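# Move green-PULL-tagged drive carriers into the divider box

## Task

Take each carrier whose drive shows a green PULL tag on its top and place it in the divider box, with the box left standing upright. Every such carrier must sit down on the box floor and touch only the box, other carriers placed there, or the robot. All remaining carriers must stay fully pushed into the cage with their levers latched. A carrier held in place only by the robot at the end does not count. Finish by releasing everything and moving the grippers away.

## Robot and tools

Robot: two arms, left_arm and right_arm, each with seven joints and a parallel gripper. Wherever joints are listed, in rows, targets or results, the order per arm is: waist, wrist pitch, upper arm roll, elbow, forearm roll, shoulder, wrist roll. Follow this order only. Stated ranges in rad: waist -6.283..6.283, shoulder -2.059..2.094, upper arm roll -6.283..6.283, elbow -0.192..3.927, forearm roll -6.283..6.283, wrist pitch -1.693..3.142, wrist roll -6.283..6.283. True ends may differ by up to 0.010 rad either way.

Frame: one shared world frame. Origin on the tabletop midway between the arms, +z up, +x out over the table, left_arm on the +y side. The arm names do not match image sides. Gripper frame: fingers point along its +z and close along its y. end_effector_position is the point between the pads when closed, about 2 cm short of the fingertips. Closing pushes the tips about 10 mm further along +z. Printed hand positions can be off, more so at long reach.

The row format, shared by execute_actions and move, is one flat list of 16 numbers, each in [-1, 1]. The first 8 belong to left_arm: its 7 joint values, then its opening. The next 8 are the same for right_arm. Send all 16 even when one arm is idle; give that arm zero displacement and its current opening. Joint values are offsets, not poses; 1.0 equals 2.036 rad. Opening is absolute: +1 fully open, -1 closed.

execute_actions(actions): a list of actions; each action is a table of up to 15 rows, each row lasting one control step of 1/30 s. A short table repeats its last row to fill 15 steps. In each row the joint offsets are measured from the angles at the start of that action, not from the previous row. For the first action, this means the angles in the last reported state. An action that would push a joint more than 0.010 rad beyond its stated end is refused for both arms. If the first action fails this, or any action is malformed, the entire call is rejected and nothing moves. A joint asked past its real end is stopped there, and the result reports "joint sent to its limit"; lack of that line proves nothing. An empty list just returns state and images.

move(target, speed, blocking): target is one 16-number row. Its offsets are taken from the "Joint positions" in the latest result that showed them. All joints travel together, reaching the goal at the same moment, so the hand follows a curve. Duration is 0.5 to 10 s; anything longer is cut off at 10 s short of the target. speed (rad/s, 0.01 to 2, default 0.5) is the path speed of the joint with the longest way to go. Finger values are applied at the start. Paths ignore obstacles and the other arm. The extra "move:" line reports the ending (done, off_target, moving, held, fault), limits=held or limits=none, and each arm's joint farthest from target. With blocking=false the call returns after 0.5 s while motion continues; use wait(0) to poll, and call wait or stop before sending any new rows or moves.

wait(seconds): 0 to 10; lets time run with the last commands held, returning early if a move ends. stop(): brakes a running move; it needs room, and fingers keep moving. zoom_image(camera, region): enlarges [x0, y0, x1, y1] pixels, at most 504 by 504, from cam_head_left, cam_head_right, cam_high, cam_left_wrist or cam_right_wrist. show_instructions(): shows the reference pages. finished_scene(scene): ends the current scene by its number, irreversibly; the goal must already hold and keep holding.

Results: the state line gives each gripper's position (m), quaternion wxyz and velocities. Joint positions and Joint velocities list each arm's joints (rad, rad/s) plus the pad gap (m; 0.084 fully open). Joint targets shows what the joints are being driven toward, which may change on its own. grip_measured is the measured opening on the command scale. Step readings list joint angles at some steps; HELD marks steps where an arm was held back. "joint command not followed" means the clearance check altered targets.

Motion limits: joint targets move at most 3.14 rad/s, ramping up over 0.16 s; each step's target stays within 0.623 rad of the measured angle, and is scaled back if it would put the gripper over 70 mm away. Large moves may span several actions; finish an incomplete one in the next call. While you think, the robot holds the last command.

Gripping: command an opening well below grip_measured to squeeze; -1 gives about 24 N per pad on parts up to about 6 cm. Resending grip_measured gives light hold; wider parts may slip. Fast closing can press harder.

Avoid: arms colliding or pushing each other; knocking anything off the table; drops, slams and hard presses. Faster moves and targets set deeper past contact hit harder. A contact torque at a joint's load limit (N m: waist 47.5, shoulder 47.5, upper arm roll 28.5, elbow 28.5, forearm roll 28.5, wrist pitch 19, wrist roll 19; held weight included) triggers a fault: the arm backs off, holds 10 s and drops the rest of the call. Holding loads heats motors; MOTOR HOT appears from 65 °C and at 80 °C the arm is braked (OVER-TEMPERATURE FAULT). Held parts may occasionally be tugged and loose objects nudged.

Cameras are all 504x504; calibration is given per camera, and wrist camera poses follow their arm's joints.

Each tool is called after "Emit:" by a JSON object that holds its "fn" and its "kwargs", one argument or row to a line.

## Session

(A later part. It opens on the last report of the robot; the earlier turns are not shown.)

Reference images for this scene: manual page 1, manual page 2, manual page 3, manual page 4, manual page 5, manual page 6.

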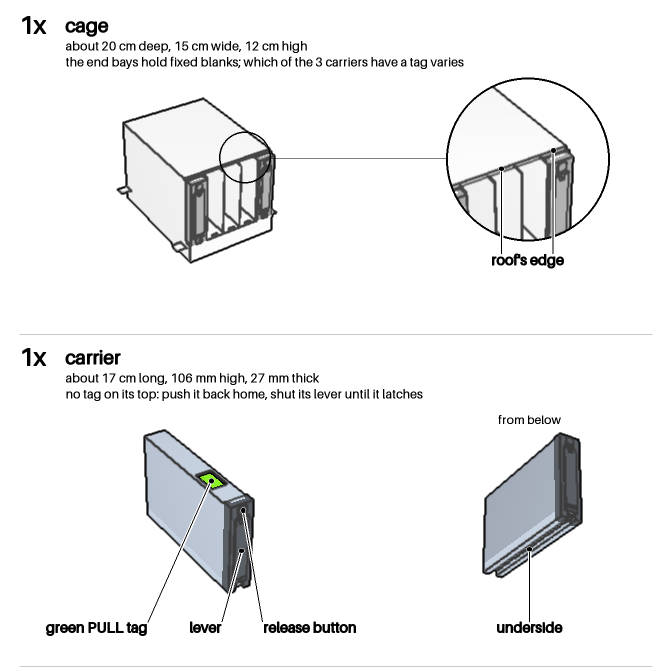

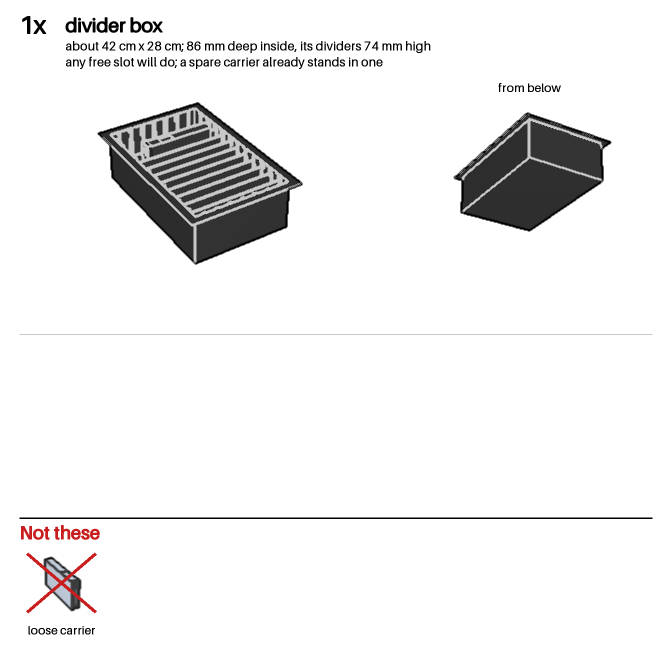

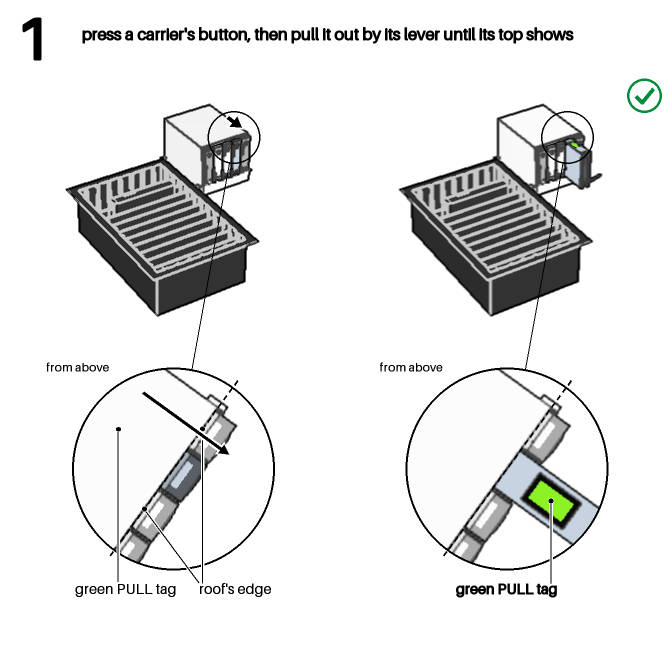

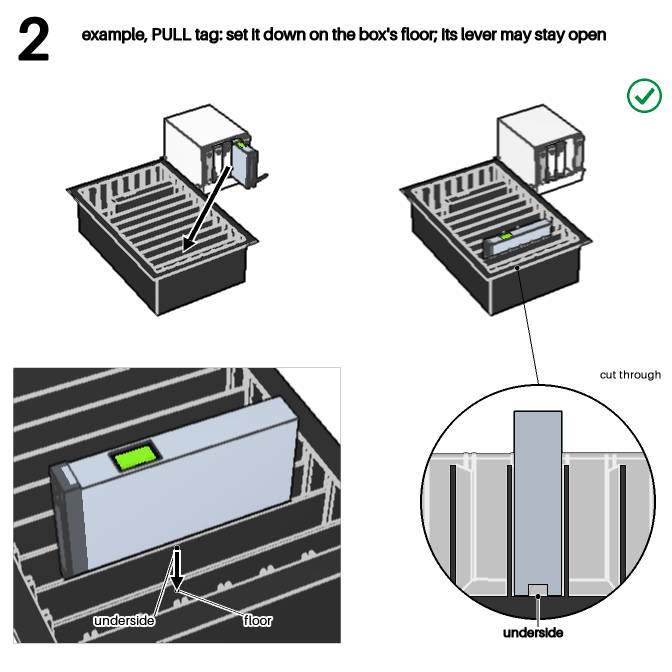

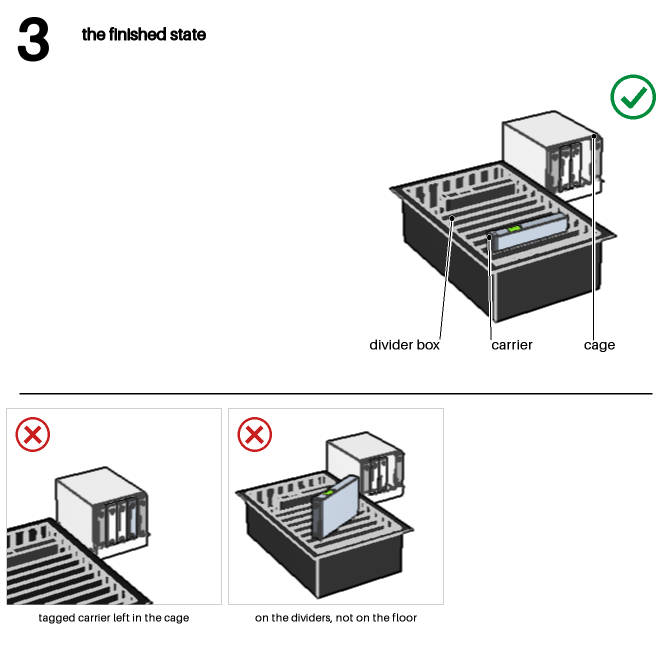

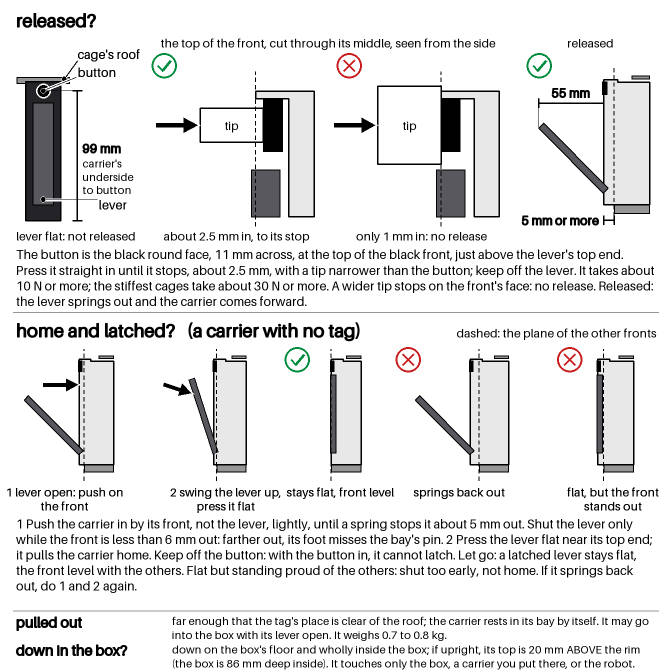

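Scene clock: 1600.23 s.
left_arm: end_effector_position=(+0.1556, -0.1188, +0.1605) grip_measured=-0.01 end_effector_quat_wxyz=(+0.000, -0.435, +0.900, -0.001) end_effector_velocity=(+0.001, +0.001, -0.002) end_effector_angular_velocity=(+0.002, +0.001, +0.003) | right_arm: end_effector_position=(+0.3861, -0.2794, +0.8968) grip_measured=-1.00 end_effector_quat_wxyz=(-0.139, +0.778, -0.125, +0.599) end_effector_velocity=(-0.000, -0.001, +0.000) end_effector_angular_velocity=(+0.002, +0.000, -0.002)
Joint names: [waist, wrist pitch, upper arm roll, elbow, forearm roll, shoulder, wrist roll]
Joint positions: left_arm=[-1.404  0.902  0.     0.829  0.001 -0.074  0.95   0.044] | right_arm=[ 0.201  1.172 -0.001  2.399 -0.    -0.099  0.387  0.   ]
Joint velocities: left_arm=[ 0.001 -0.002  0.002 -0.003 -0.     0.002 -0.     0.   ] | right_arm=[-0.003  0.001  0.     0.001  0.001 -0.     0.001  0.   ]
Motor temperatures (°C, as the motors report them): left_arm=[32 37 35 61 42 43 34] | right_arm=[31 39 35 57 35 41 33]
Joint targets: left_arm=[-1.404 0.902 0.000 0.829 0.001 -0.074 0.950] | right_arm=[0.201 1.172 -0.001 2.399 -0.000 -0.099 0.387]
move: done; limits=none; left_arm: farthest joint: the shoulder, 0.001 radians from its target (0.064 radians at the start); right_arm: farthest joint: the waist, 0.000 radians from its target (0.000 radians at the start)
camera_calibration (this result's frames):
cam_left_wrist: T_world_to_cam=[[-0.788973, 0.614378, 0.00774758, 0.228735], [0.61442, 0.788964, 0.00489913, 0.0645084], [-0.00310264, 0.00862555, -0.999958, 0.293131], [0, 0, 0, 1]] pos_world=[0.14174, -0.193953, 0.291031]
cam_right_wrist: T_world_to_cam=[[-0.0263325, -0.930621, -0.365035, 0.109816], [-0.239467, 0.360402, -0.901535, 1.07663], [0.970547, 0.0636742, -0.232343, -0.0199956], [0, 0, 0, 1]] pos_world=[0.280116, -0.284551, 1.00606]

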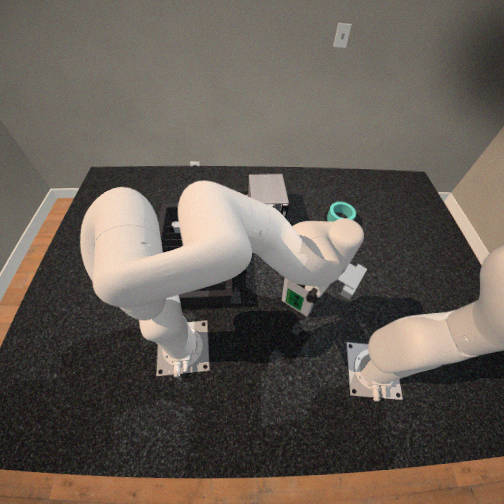

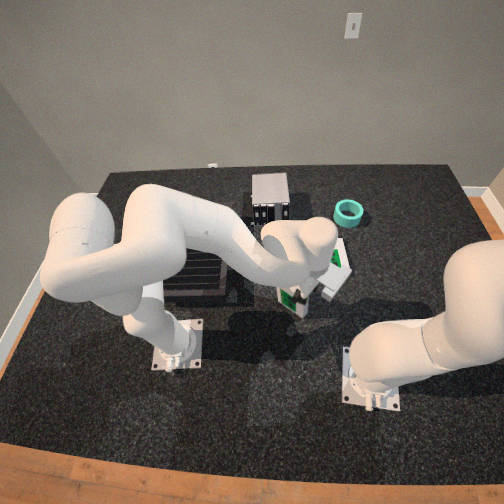

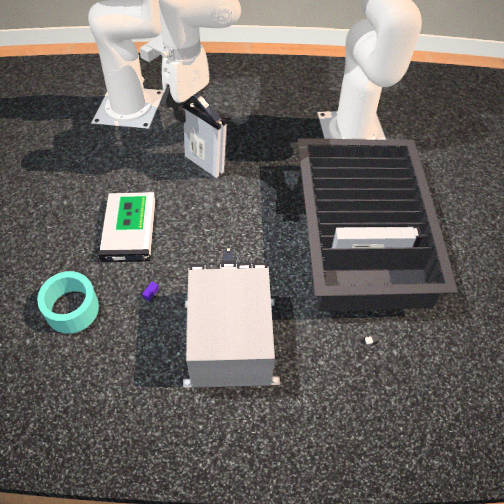

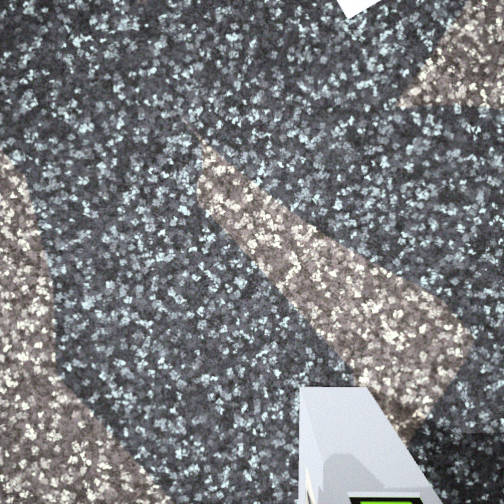

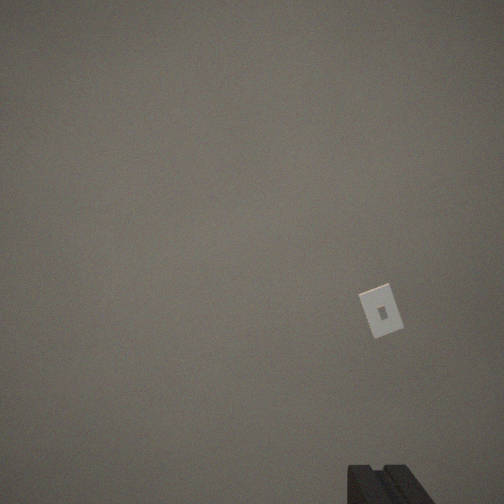

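Emit:
{"fn": "execute_actions", "kwargs": {
  "actions": [
    [[0,0,0,0,0,0,0,-0.2,0,0,0,0,0,0,0,-1]],
    [[0,0,0,0,0,0,0,-0.45,0,0,0,0,0,0,0,-1]],
    [[0,0,0,0,0,0,0,-0.75,0,0,0,0,0,0,0,-1]],
    [[0,0,0,0,0,0,0,-1,0,0,0,0,0,0,0,-1]]
  ]
}}

Emit:
{"fn": "zoom_image", "kwargs": {
  "camera": "cam_high",
  "region": [130, 20, 290, 180]
}}

Scene clock: 1612.90 s.
left_arm: end_effector_position=(+0.1554, -0.1188, +0.1605) grip_measured=-0.40 end_effector_quat_wxyz=(+0.000, -0.435, +0.900, -0.001) end_effector_velocity=(-0.001, -0.001, +0.000) end_effector_angular_velocity=(-0.001, -0.000, -0.003) | right_arm: end_effector_position=(+0.3861, -0.2794, +0.8968) grip_measured=-1.00 end_effector_quat_wxyz=(-0.139, +0.778, -0.125, +0.599) end_effector_velocity=(-0.000, -0.001, +0.000) end_effector_angular_velocity=(-0.000, -0.000, -0.003)
Joint names: [waist, wrist pitch, upper arm roll, elbow, forearm roll, shoulder, wrist roll]
Joint positions: left_arm=[-1.405  0.902 -0.     0.829  0.    -0.074  0.95   0.027] | right_arm=[ 0.201  1.172 -0.001  2.399 -0.    -0.099  0.387  0.   ]
Joint velocities: left_arm=[-0.     0.    -0.002  0.001 -0.    -0.     0.001 -0.   ] | right_arm=[-0.001  0.001 -0.     0.001 -0.002 -0.     0.001  0.   ]
Motor temperatures (°C, as the motors report them): left_arm=[32 37 35 59 42 42 34] | right_arm=[31 39 35 57 35 41 33]
Joint targets: left_arm=[-1.405 0.902 -0.000 0.829 0.000 -0.074 0.950] | right_arm=[0.201 1.172 -0.001 2.399 -0.000 -0.099 0.387]
Step readings (joint positions; steps 1 to 15: 1st action; 16 to 30: 2nd action; 31 to 45: 3rd action; 46 to 60: 4th action):
0: left_arm=[-1.404 0.902 0.000 0.829 0.001 -0.074 0.950] | right_arm=[0.201 1.172 -0.001 2.399 -0.000 -0.099 0.387]
1: left_arm=[-1.404 0.902 0.000 0.829 0.001 -0.074 0.950] | right_arm=[0.201 1.172 -0.001 2.399 -0.000 -0.099 0.387]
2: left_arm=[-1.404 0.902 0.000 0.829 0.001 -0.074 0.950] | right_arm=[0.201 1.172 -0.001 2.399 -0.000 -0.099 0.387]
4: left_arm=[-1.404 0.902 0.000 0.829 0.001 -0.074 0.950] | right_arm=[0.201 1.172 -0.001 2.399 -0.000 -0.099 0.387]
8: left_arm=[-1.404 0.902 0.000 0.829 0.001 -0.074 0.950] | right_arm=[0.201 1.172 -0.001 2.399 -0.000 -0.099 0.387]
15: left_arm=[-1.404 0.902 0.000 0.829 0.001 -0.074 0.950] | right_arm=[0.201 1.172 -0.001 2.399 -0.000 -0.099 0.387]
16: left_arm=[-1.404 0.902 0.000 0.829 0.001 -0.074 0.950] | right_arm=[0.201 1.172 -0.001 2.399 -0.000 -0.099 0.387]
17: left_arm=[-1.404 0.902 -0.000 0.829 0.000 -0.074 0.950] | right_arm=[0.201 1.172 -0.001 2.399 -0.000 -0.099 0.387]
19: left_arm=[-1.405 0.902 -0.000 0.829 0.000 -0.074 0.950] | right_arm=[0.201 1.172 -0.001 2.399 -0.000 -0.099 0.387]
23: left_arm=[-1.405 0.902 -0.000 0.829 0.000 -0.074 0.950] | right_arm=[0.201 1.172 -0.001 2.399 -0.000 -0.099 0.387]
30: left_arm=[-1.405 0.902 -0.000 0.829 0.000 -0.074 0.950] | right_arm=[0.201 1.172 -0.001 2.399 -0.000 -0.099 0.387]
31: left_arm=[-1.405 0.902 -0.000 0.829 0.000 -0.074 0.950] | right_arm=[0.201 1.172 -0.001 2.399 -0.000 -0.099 0.387]
32: left_arm=[-1.405 0.902 -0.000 0.829 0.000 -0.074 0.950] | right_arm=[0.201 1.172 -0.001 2.399 -0.000 -0.099 0.387]
34: left_arm=[-1.405 0.902 -0.000 0.829 0.000 -0.074 0.950] | right_arm=[0.201 1.172 -0.001 2.399 -0.000 -0.099 0.387]
38: left_arm=[-1.405 0.902 -0.000 0.829 0.000 -0.074 0.950] | right_arm=[0.201 1.172 -0.001 2.399 -0.000 -0.099 0.387]
45: left_arm=[-1.405 0.902 -0.000 0.829 0.000 -0.074 0.950] | right_arm=[0.201 1.172 -0.001 2.399 -0.000 -0.099 0.387]
46: left_arm=[-1.405 0.902 -0.000 0.829 0.000 -0.074 0.950] | right_arm=[0.201 1.172 -0.001 2.399 -0.000 -0.099 0.387]
47: left_arm=[-1.405 0.902 -0.000 0.829 0.000 -0.074 0.950] | right_arm=[0.201 1.172 -0.001 2.399 -0.000 -0.099 0.387]
49: left_arm=[-1.405 0.902 -0.000 0.829 0.000 -0.074 0.950] | right_arm=[0.201 1.172 -0.001 2.399 -0.000 -0.099 0.387]
53: left_arm=[-1.405 0.902 -0.000 0.829 0.000 -0.074 0.950] | right_arm=[0.201 1.172 -0.001 2.399 -0.000 -0.099 0.387]
60: Joint positions above
camera_calibration (this result's frames):
cam_left_wrist: T_world_to_cam=[[-0.788904, 0.614465, 0.0079131, 0.228583], [0.614507, 0.788896, 0.00488765, 0.0645801], [-0.00323932, 0.00871854, -0.999957, 0.293194], [0, 0, 0, 1]] pos_world=[0.141595, -0.193959, 0.291057]
cam_right_wrist: T_world_to_cam=[[-0.0263326, -0.930621, -0.365035, 0.109816], [-0.239467, 0.360402, -0.901535, 1.07663], [0.970547, 0.063674, -0.232343, -0.0199957], [0, 0, 0, 1]] pos_world=[0.280116, -0.284551, 1.00606]

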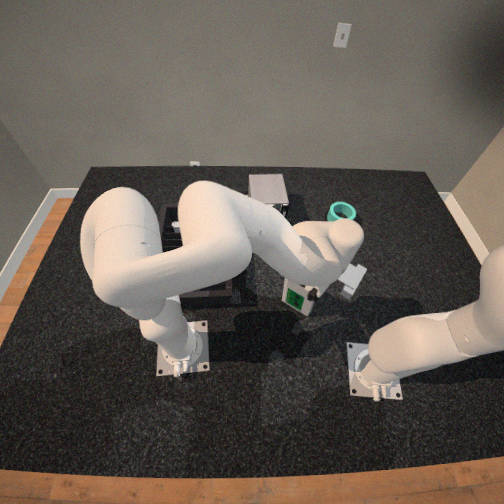

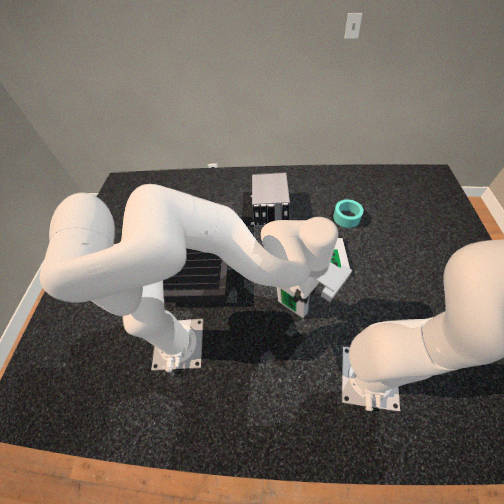

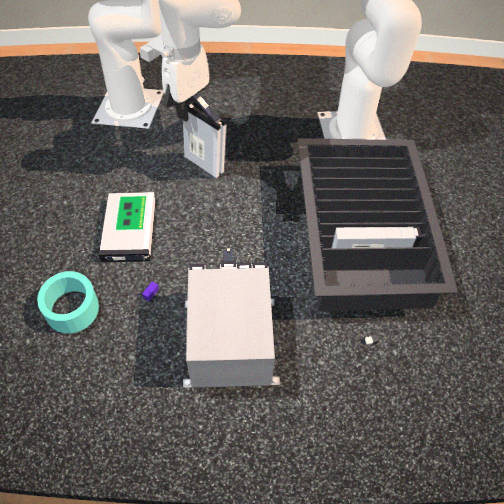

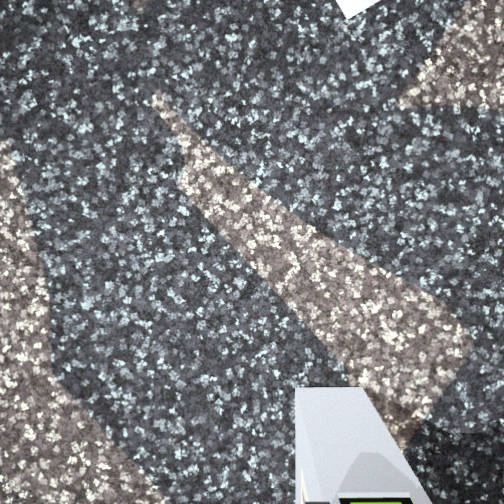

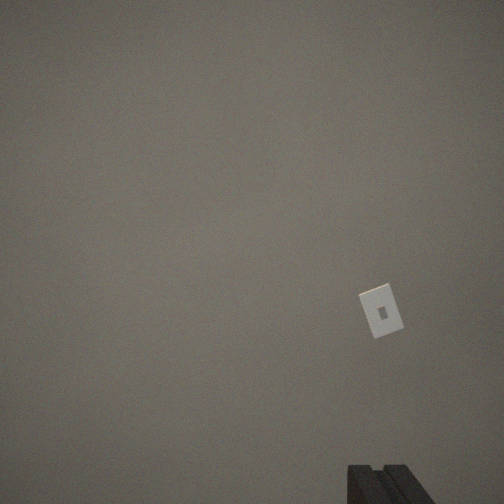

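Region (130, 20, 290, 180) of cam_high's 504x504 image, scaled by 3.150, with more detail than that image has.

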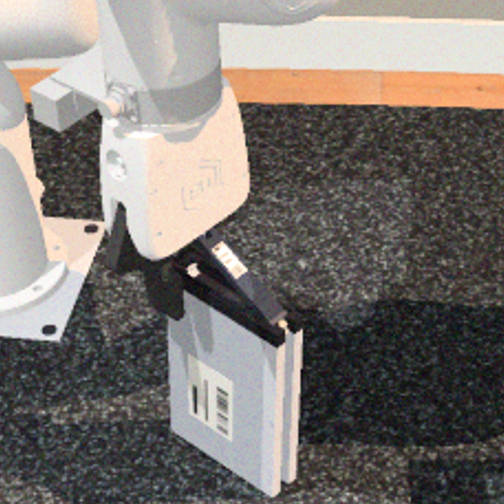

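Emit:
{"fn": "move", "kwargs": {
  "target": [0,0.0584,0,0.0323,0,-0.0256,0,-1,0,0,0,0,0,0,0,-1],
  "speed": 0.06
}}

Emit:
{"fn": "zoom_image", "kwargs": {
  "camera": "cam_high",
  "region": [130, 20, 290, 180]
}}

Scene clock: 1620.43 s.
left_arm: end_effector_position=(+0.1554, -0.1186, +0.1998) grip_measured=-0.40 end_effector_quat_wxyz=(+0.000, -0.435, +0.900, -0.000) end_effector_velocity=(+0.000, +0.000, +0.001) end_effector_angular_velocity=(-0.000, +0.000, +0.001) | right_arm: end_effector_position=(+0.3861, -0.2794, +0.8968) grip_measured=-1.00 end_effector_quat_wxyz=(-0.139, +0.778, -0.125, +0.599) end_effector_velocity=(+0.000, +0.000, -0.000) end_effector_angular_velocity=(+0.000, +0.001, -0.001)
Joint names: [waist, wrist pitch, upper arm roll, elbow, forearm roll, shoulder, wrist roll]
Joint positions: left_arm=[-1.405  1.021 -0.     0.895  0.    -0.126  0.95   0.027] | right_arm=[ 0.201  1.172 -0.001  2.399 -0.    -0.099  0.387  0.   ]
Joint velocities: left_arm=[ 0.001  0.002  0.     0.002 -0.    -0.001 -0.    -0.   ] | right_arm=[ 0.001  0.001  0.    -0.    -0.002  0.     0.001  0.   ]
Motor temperatures (°C, as the motors report them): left_arm=[32 37 35 60 42 42 34] | right_arm=[31 39 35 57 35 41 33]
Joint targets: left_arm=[-1.405 1.021 -0.000 0.895 0.000 -0.126 0.950] | right_arm=[0.201 1.172 -0.001 2.399 -0.000 -0.099 0.387]
move: done; limits=none; left_arm: farthest joint: the waist, 0.000 radians from its target (0.000 radians at the start); right_arm: farthest joint: the waist, 0.000 radians from its target (0.000 radians at the start)
camera_calibration (this result's frames):
cam_left_wrist: T_world_to_cam=[[-0.788931, 0.614417, 0.00894803, 0.227901], [0.614471, 0.788919, 0.00567302, 0.0641061], [-0.00357367, 0.00997393, -0.999944, 0.332648], [0, 0, 0, 1]] pos_world=[0.141595, -0.193918, 0.330226]
cam_right_wrist: T_world_to_cam=[[-0.0263326, -0.930621, -0.365035, 0.109815], [-0.239467, 0.360402, -0.901535, 1.07663], [0.970547, 0.063674, -0.232343, -0.0199957], [0, 0, 0, 1]] pos_world=[0.280116, -0.284551, 1.00606]

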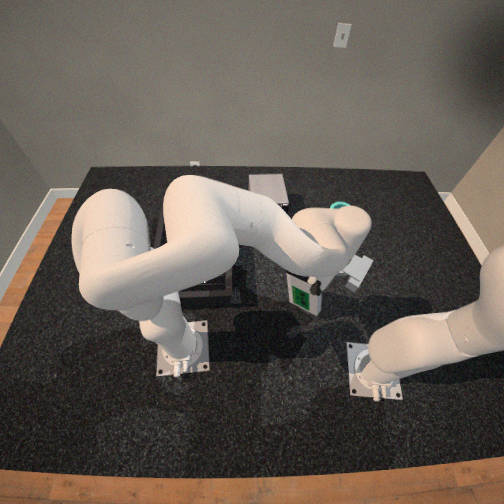

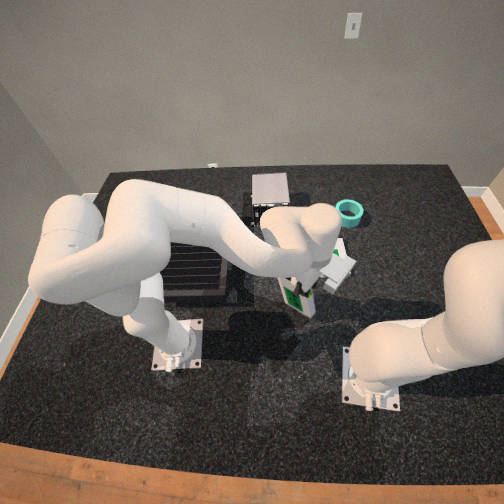

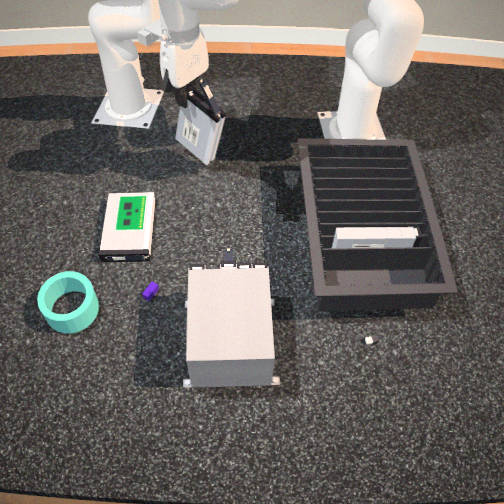

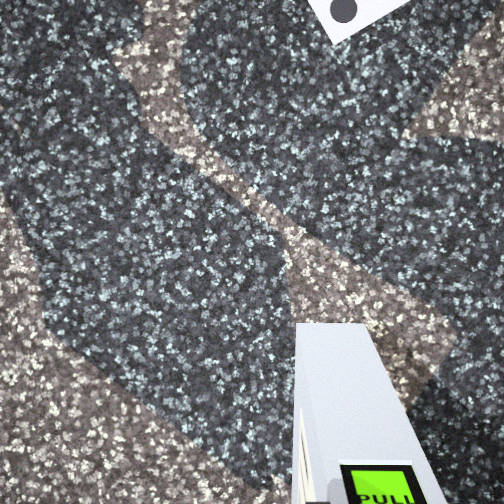

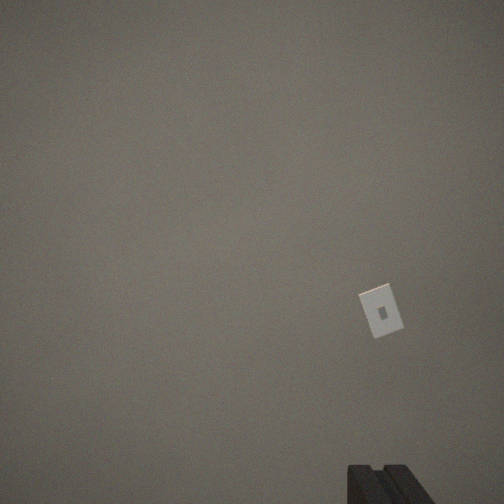

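Region (130, 20, 290, 180) of cam_high's 504x504 image, scaled by 3.150, with more detail than that image has.

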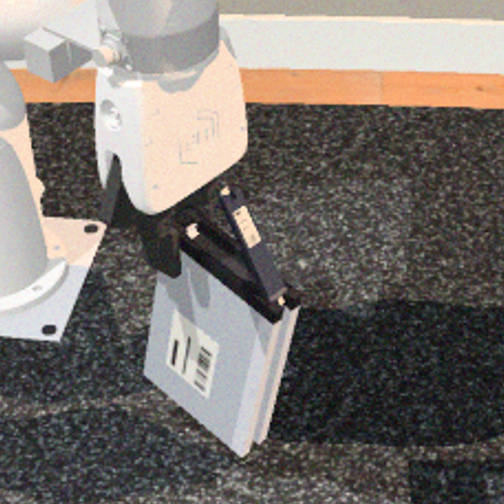

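Emit:
{"fn": "move", "kwargs": {
  "target": [-0.0059,0.0194,0,-0.0822,0,-0.1016,0.4358,-1,0,0,0,0,0,0,0,-1],
  "speed": 0.2
}}

Emit:
{"fn": "zoom_image", "kwargs": {
  "camera": "cam_high",
  "region": [130, 20, 330, 220]
}}

Scene clock: 1636.23 s.
left_arm: end_effector_position=(+0.1354, -0.0649, +0.2098) grip_measured=-0.40 end_effector_quat_wxyz=(+0.000, -0.001, +1.000, +0.000) end_effector_velocity=(-0.001, +0.000, -0.000) end_effector_angular_velocity=(+0.001, -0.000, -0.003) | right_arm: end_effector_position=(+0.3861, -0.2794, +0.8968) grip_measured=-1.00 end_effector_quat_wxyz=(-0.139, +0.778, -0.125, +0.599) end_effector_velocity=(-0.000, +0.000, +0.000) end_effector_angular_velocity=(-0.001, -0.001, +0.000)
Joint names: [waist, wrist pitch, upper arm roll, elbow, forearm roll, shoulder, wrist roll]
Joint positions: left_arm=[-1.417  1.06  -0.     0.728  0.    -0.333  1.837  0.027] | right_arm=[ 0.201  1.172 -0.001  2.399 -0.    -0.099  0.387  0.   ]
Joint velocities: left_arm=[-0.     0.    -0.001 -0.001  0.    -0.     0.002  0.   ] | right_arm=[ 0.001 -0.001 -0.    -0.    -0.001 -0.    -0.     0.   ]
Motor temperatures (°C, as the motors report them): left_arm=[32 37 35 63 42 43 34] | right_arm=[31 39 35 57 35 41 33]
Joint targets: left_arm=[-1.417 1.060 -0.000 0.727 0.000 -0.333 1.837] | right_arm=[0.201 1.172 -0.001 2.399 -0.000 -0.099 0.387]
move: done; limits=none; left_arm: farthest joint: the waist, 0.000 radians from its target (0.012 radians at the start); right_arm: farthest joint: the waist, 0.000 radians from its target (0.000 radians at the start)
camera_calibration (this result's frames):
cam_left_wrist: T_world_to_cam=[[-0.0102557, 0.999905, 0.00925751, 0.0985167], [0.999931, 0.0102028, 0.00574565, -0.0687803], [0.00565065, 0.0093158, -0.999941, 0.340763], [0, 0, 0, 1]] pos_world=[0.0678604, -0.10098, 0.340226]
cam_right_wrist: T_world_to_cam=[[-0.0263327, -0.930621, -0.365035, 0.109815], [-0.239467, 0.360402, -0.901535, 1.07663], [0.970547, 0.0636739, -0.232343, -0.0199958], [0, 0, 0, 1]] pos_world=[0.280116, -0.284551, 1.00606]

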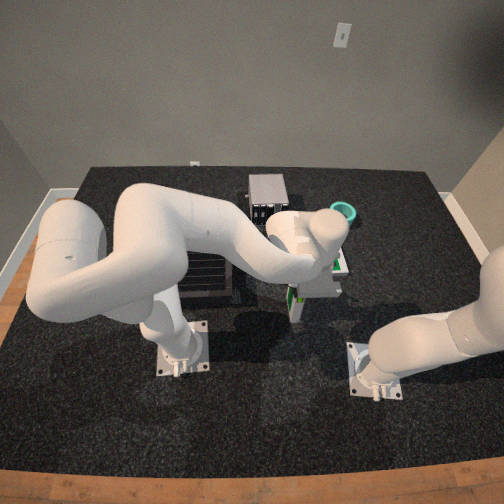

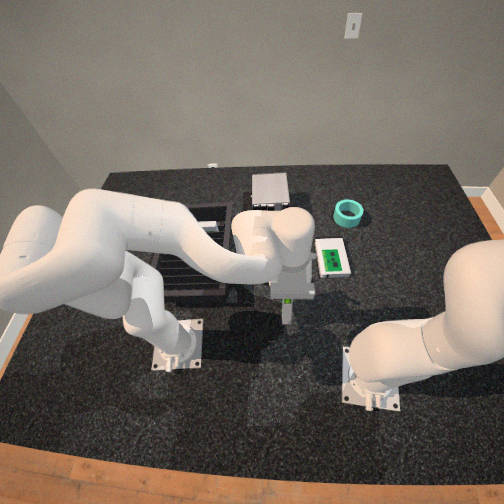

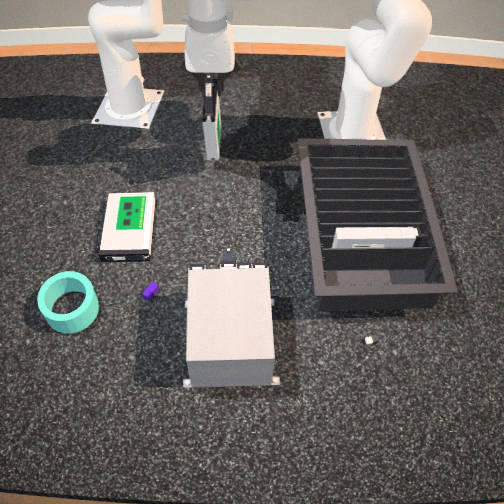

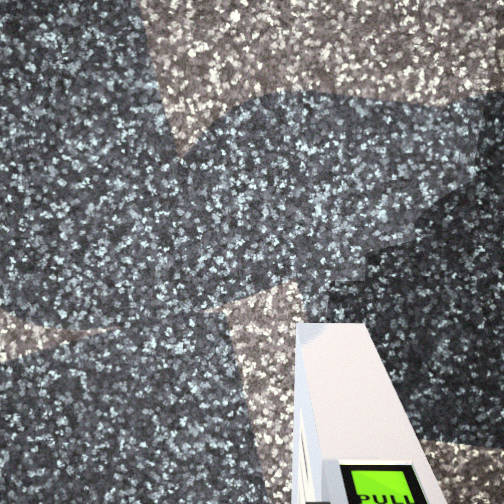

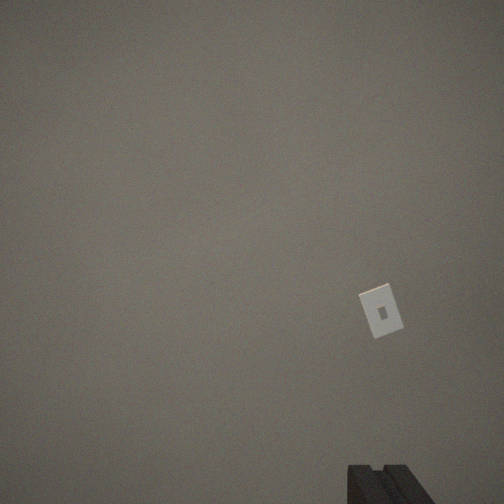

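Region (130, 20, 330, 220) of cam_high's 504x504 image, scaled by 2.520, with more detail than that image has.

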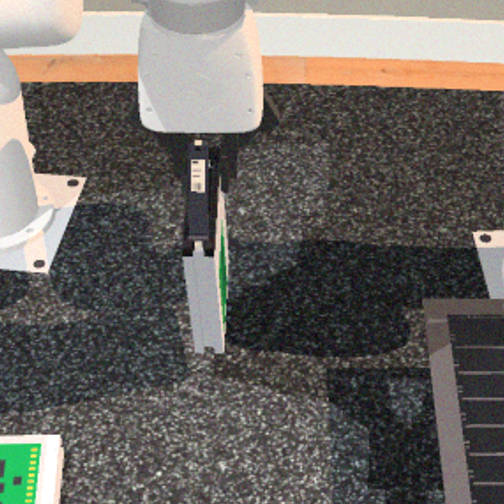

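Emit:
{"fn": "move", "kwargs": {
  "target": [0,-0.0421,0,-0.0256,0,0.0165,0,-1,0,0,0,0,0,0,0,-1],
  "speed": 0.06
}}

Emit:
{"fn": "zoom_image", "kwargs": {
  "camera": "cam_head_right",
  "region": [230, 230, 350, 350]
}}

Scene clock: 1676.77 s.
left_arm: end_effector_position=(+0.1354, -0.0650, +0.1829) grip_measured=-1.00 end_effector_quat_wxyz=(+0.000, -0.001, +1.000, -0.000) end_effector_velocity=(+0.001, +0.001, -0.001) end_effector_angular_velocity=(+0.001, +0.001, +0.003) | right_arm: end_effector_position=(+0.3861, -0.2794, +0.8968) grip_measured=-1.00 end_effector_quat_wxyz=(-0.139, +0.778, -0.125, +0.599) end_effector_velocity=(+0.000, -0.000, -0.000) end_effector_angular_velocity=(-0.001, +0.001, -0.001)
Joint names: [waist, wrist pitch, upper arm roll, elbow, forearm roll, shoulder, wrist roll]
Joint positions: left_arm=[-1.417  0.975 -0.     0.676  0.    -0.299  1.837  0.   ] | right_arm=[ 0.201  1.172 -0.001  2.399 -0.    -0.099  0.387  0.   ]
Joint velocities: left_arm=[ 0.001 -0.002  0.001 -0.002  0.     0.001 -0.001  0.   ] | right_arm=[ 0.001  0.    -0.    -0.001 -0.002 -0.     0.     0.   ]
Motor temperatures (°C, as the motors report them): left_arm=[32 37 35 61 42 42 34] | right_arm=[31 39 35 57 35 41 33]
Joint targets: left_arm=[-1.417 0.974 -0.000 0.675 0.000 -0.299 1.837] | right_arm=[0.201 1.172 -0.001 2.399 -0.000 -0.099 0.387]
move: done; limits=none; left_arm: farthest joint: the waist, 0.000 radians from its target (0.000 radians at the start); right_arm: farthest joint: the waist, 0.000 radians from its target (0.000 radians at the start)
camera_calibration (this result's frames):
cam_left_wrist: T_world_to_cam=[[-0.0102232, 0.999906, 0.00909935, 0.0989562], [0.999932, 0.010171, 0.00576914, -0.0686679], [0.00567605, 0.00915771, -0.999942, 0.313807], [0, 0, 0, 1]] pos_world=[0.0678937, -0.101122, 0.313285]
cam_right_wrist: T_world_to_cam=[[-0.0263327, -0.930621, -0.365035, 0.109815], [-0.239467, 0.360402, -0.901535, 1.07663], [0.970547, 0.0636739, -0.232343, -0.0199957], [0, 0, 0, 1]] pos_world=[0.280116, -0.284551, 1.00606]

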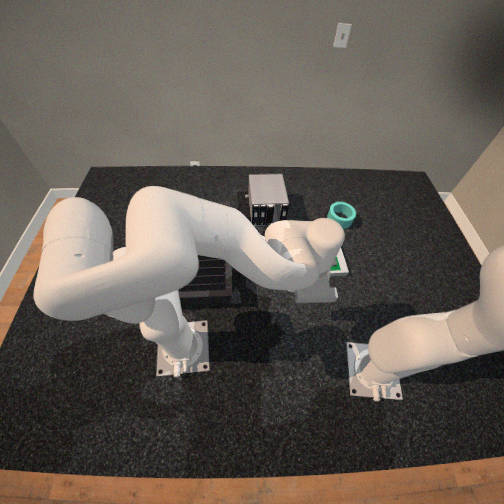

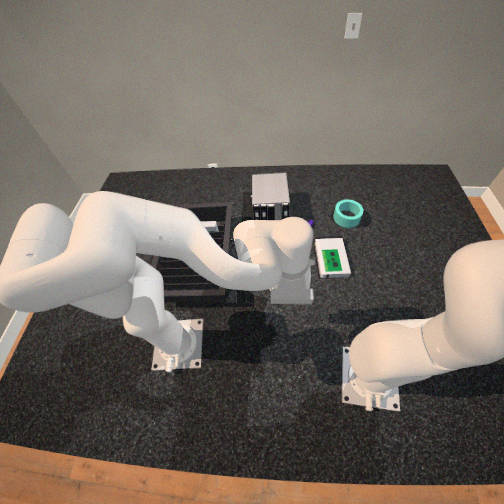

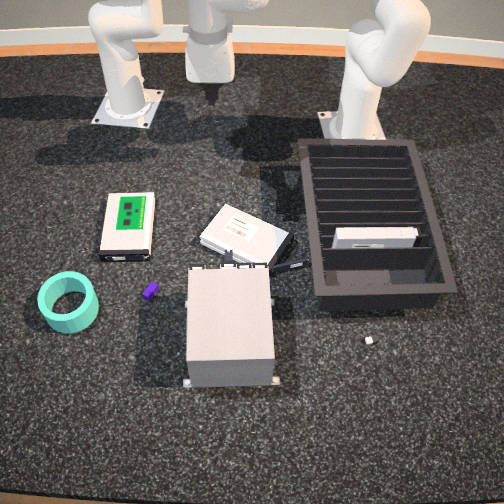

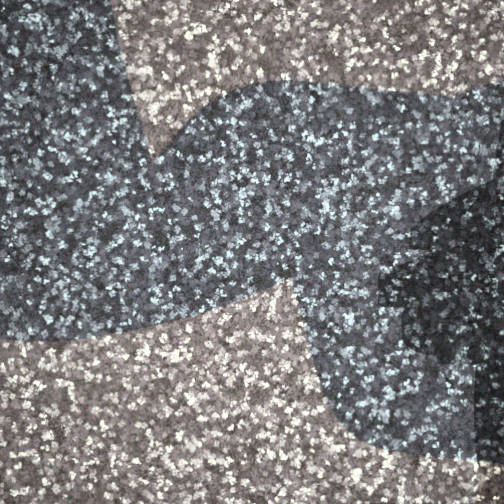

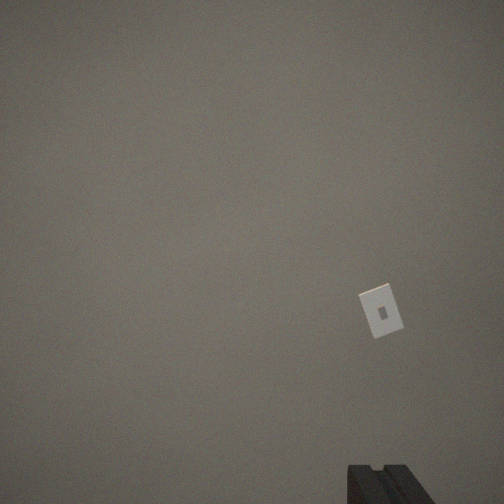

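Region (230, 230, 350, 350) of cam_head_right's 504x504 image, scaled by 4.200, with more detail than that image has.

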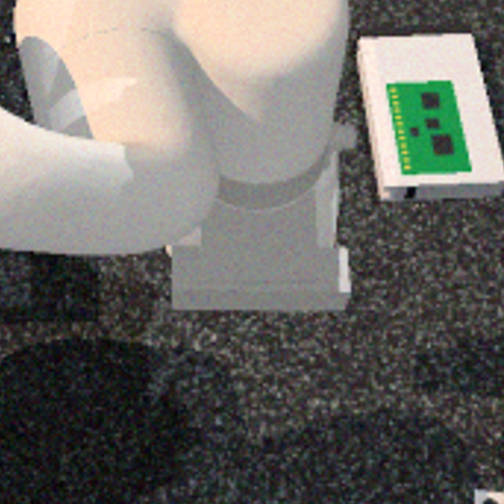

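Emit:
{"fn": "zoom_image", "kwargs": {
  "camera": "cam_high",
  "region": [170, 170, 350, 320]
}}

Emit:
{"fn": "zoom_image", "kwargs": {
  "camera": "cam_head_left",
  "region": [200, 160, 360, 290]
}}

Region (170, 170, 350, 320) of cam_high's 504x504 image, scaled by 2.800, with more detail than that image has.

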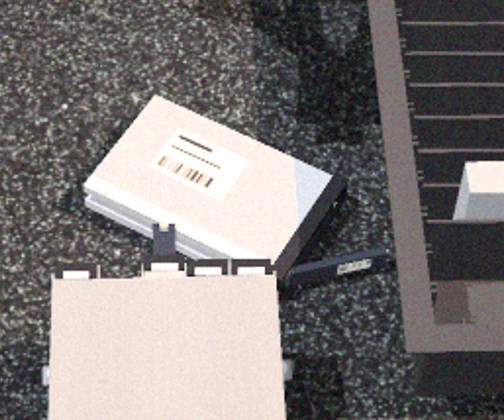

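Region (200, 160, 360, 290) of cam_head_left's 504x504 image, scaled by 3.150, with more detail than that image has; it fills the top 410 rows of this view, and the rest is white.

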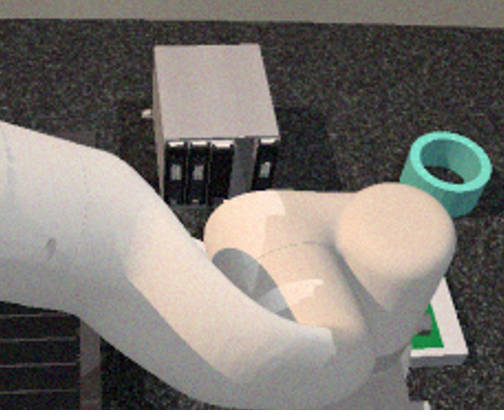

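Emit:
{"fn": "move", "kwargs": {
  "target": [0.3701,0.1689,0,0.1599,0,-0.009,-0.4012,-0.1,0,0,0,0,0,0,0,-1],
  "speed": 0.8
}}

Scene clock: 1696.67 s.
left_arm: end_effector_position=(+0.3669, +0.0871, +0.2997) grip_measured=-0.11 end_effector_quat_wxyz=(+0.000, -0.707, +0.707, +0.000) end_effector_velocity=(+0.001, +0.002, +0.001) end_effector_angular_velocity=(-0.001, -0.000, +0.008) | right_arm: end_effector_position=(+0.3861, -0.2794, +0.8968) grip_measured=-1.00 end_effector_quat_wxyz=(-0.139, +0.778, -0.125, +0.599) end_effector_velocity=(-0.000, -0.000, -0.000) end_effector_angular_velocity=(-0.000, +0.001, -0.001)
Joint names: [waist, wrist pitch, upper arm roll, elbow, forearm roll, shoulder, wrist roll]
Joint positions: left_arm=[-0.664  1.318 -0.     1.001  0.    -0.317  1.02   0.039] | right_arm=[ 0.201  1.172 -0.001  2.399 -0.    -0.099  0.387  0.   ]
Joint velocities: left_arm=[ 0.003  0.001  0.003  0.001  0.    -0.001 -0.002 -0.   ] | right_arm=[-0.     0.001 -0.    -0.    -0.    -0.    -0.     0.   ]
Motor temperatures (°C, as the motors report them): left_arm=[32 37 35 61 42 42 34] | right_arm=[31 39 35 57 35 41 33]
Joint targets: left_arm=[-0.663 1.318 -0.000 1.001 0.000 -0.317 1.020] | right_arm=[0.201 1.172 -0.001 2.399 -0.000 -0.099 0.387]
move: done; limits=none; left_arm: farthest joint: the elbow, 0.001 radians from its target (0.326 radians at the start); right_arm: farthest joint: the waist, 0.000 radians from its target (0.000 radians at the start)
camera_calibration (this result's frames):
cam_left_wrist: T_world_to_cam=[[-0.999921, -0.00876268, 0.00896884, 0.399186], [-0.00871075, 0.999945, 0.00581187, -0.0185277], [-0.00901927, 0.00573329, -0.999943, 0.433674], [0, 0, 0, 1]] pos_world=[0.402904, 0.0195383, 0.430177]
cam_right_wrist: T_world_to_cam=[[-0.0263326, -0.930621, -0.365035, 0.109815], [-0.239467, 0.360402, -0.901535, 1.07663], [0.970547, 0.0636739, -0.232343, -0.0199958], [0, 0, 0, 1]] pos_world=[0.280116, -0.284551, 1.00606]

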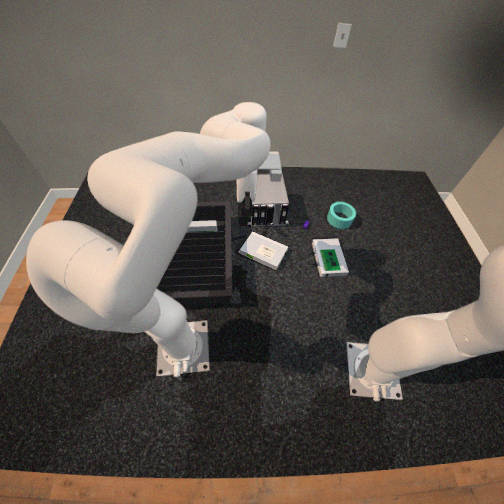

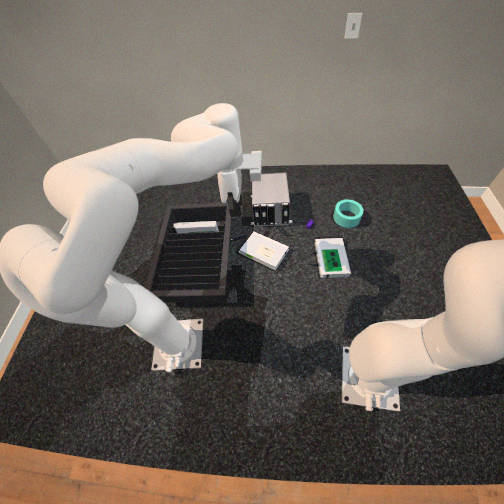

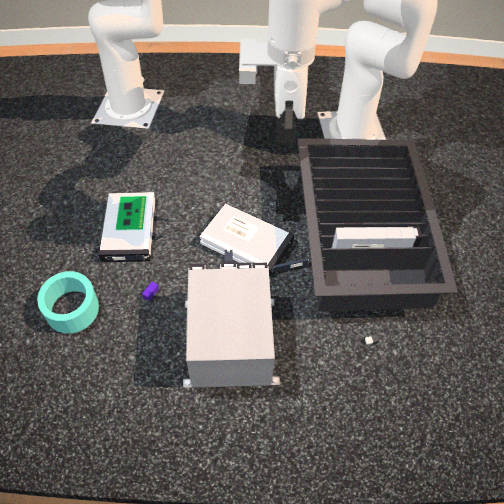

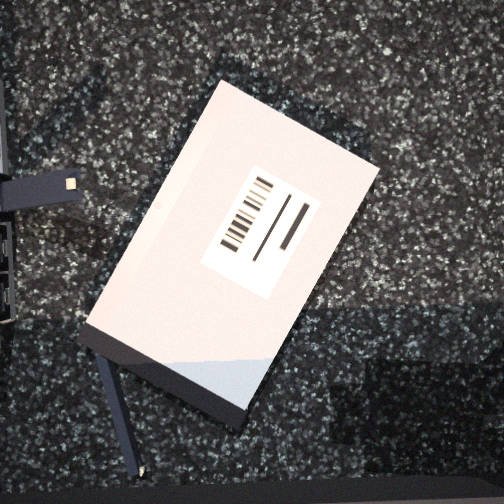

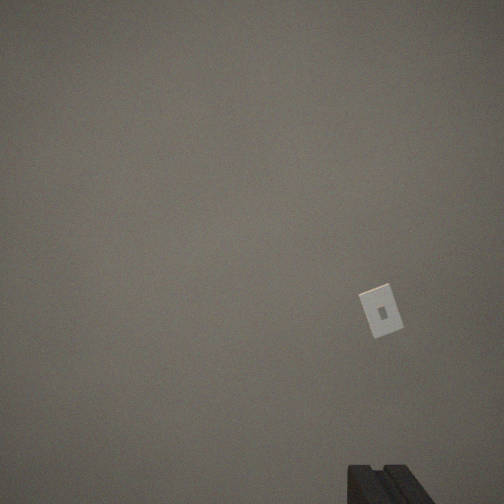

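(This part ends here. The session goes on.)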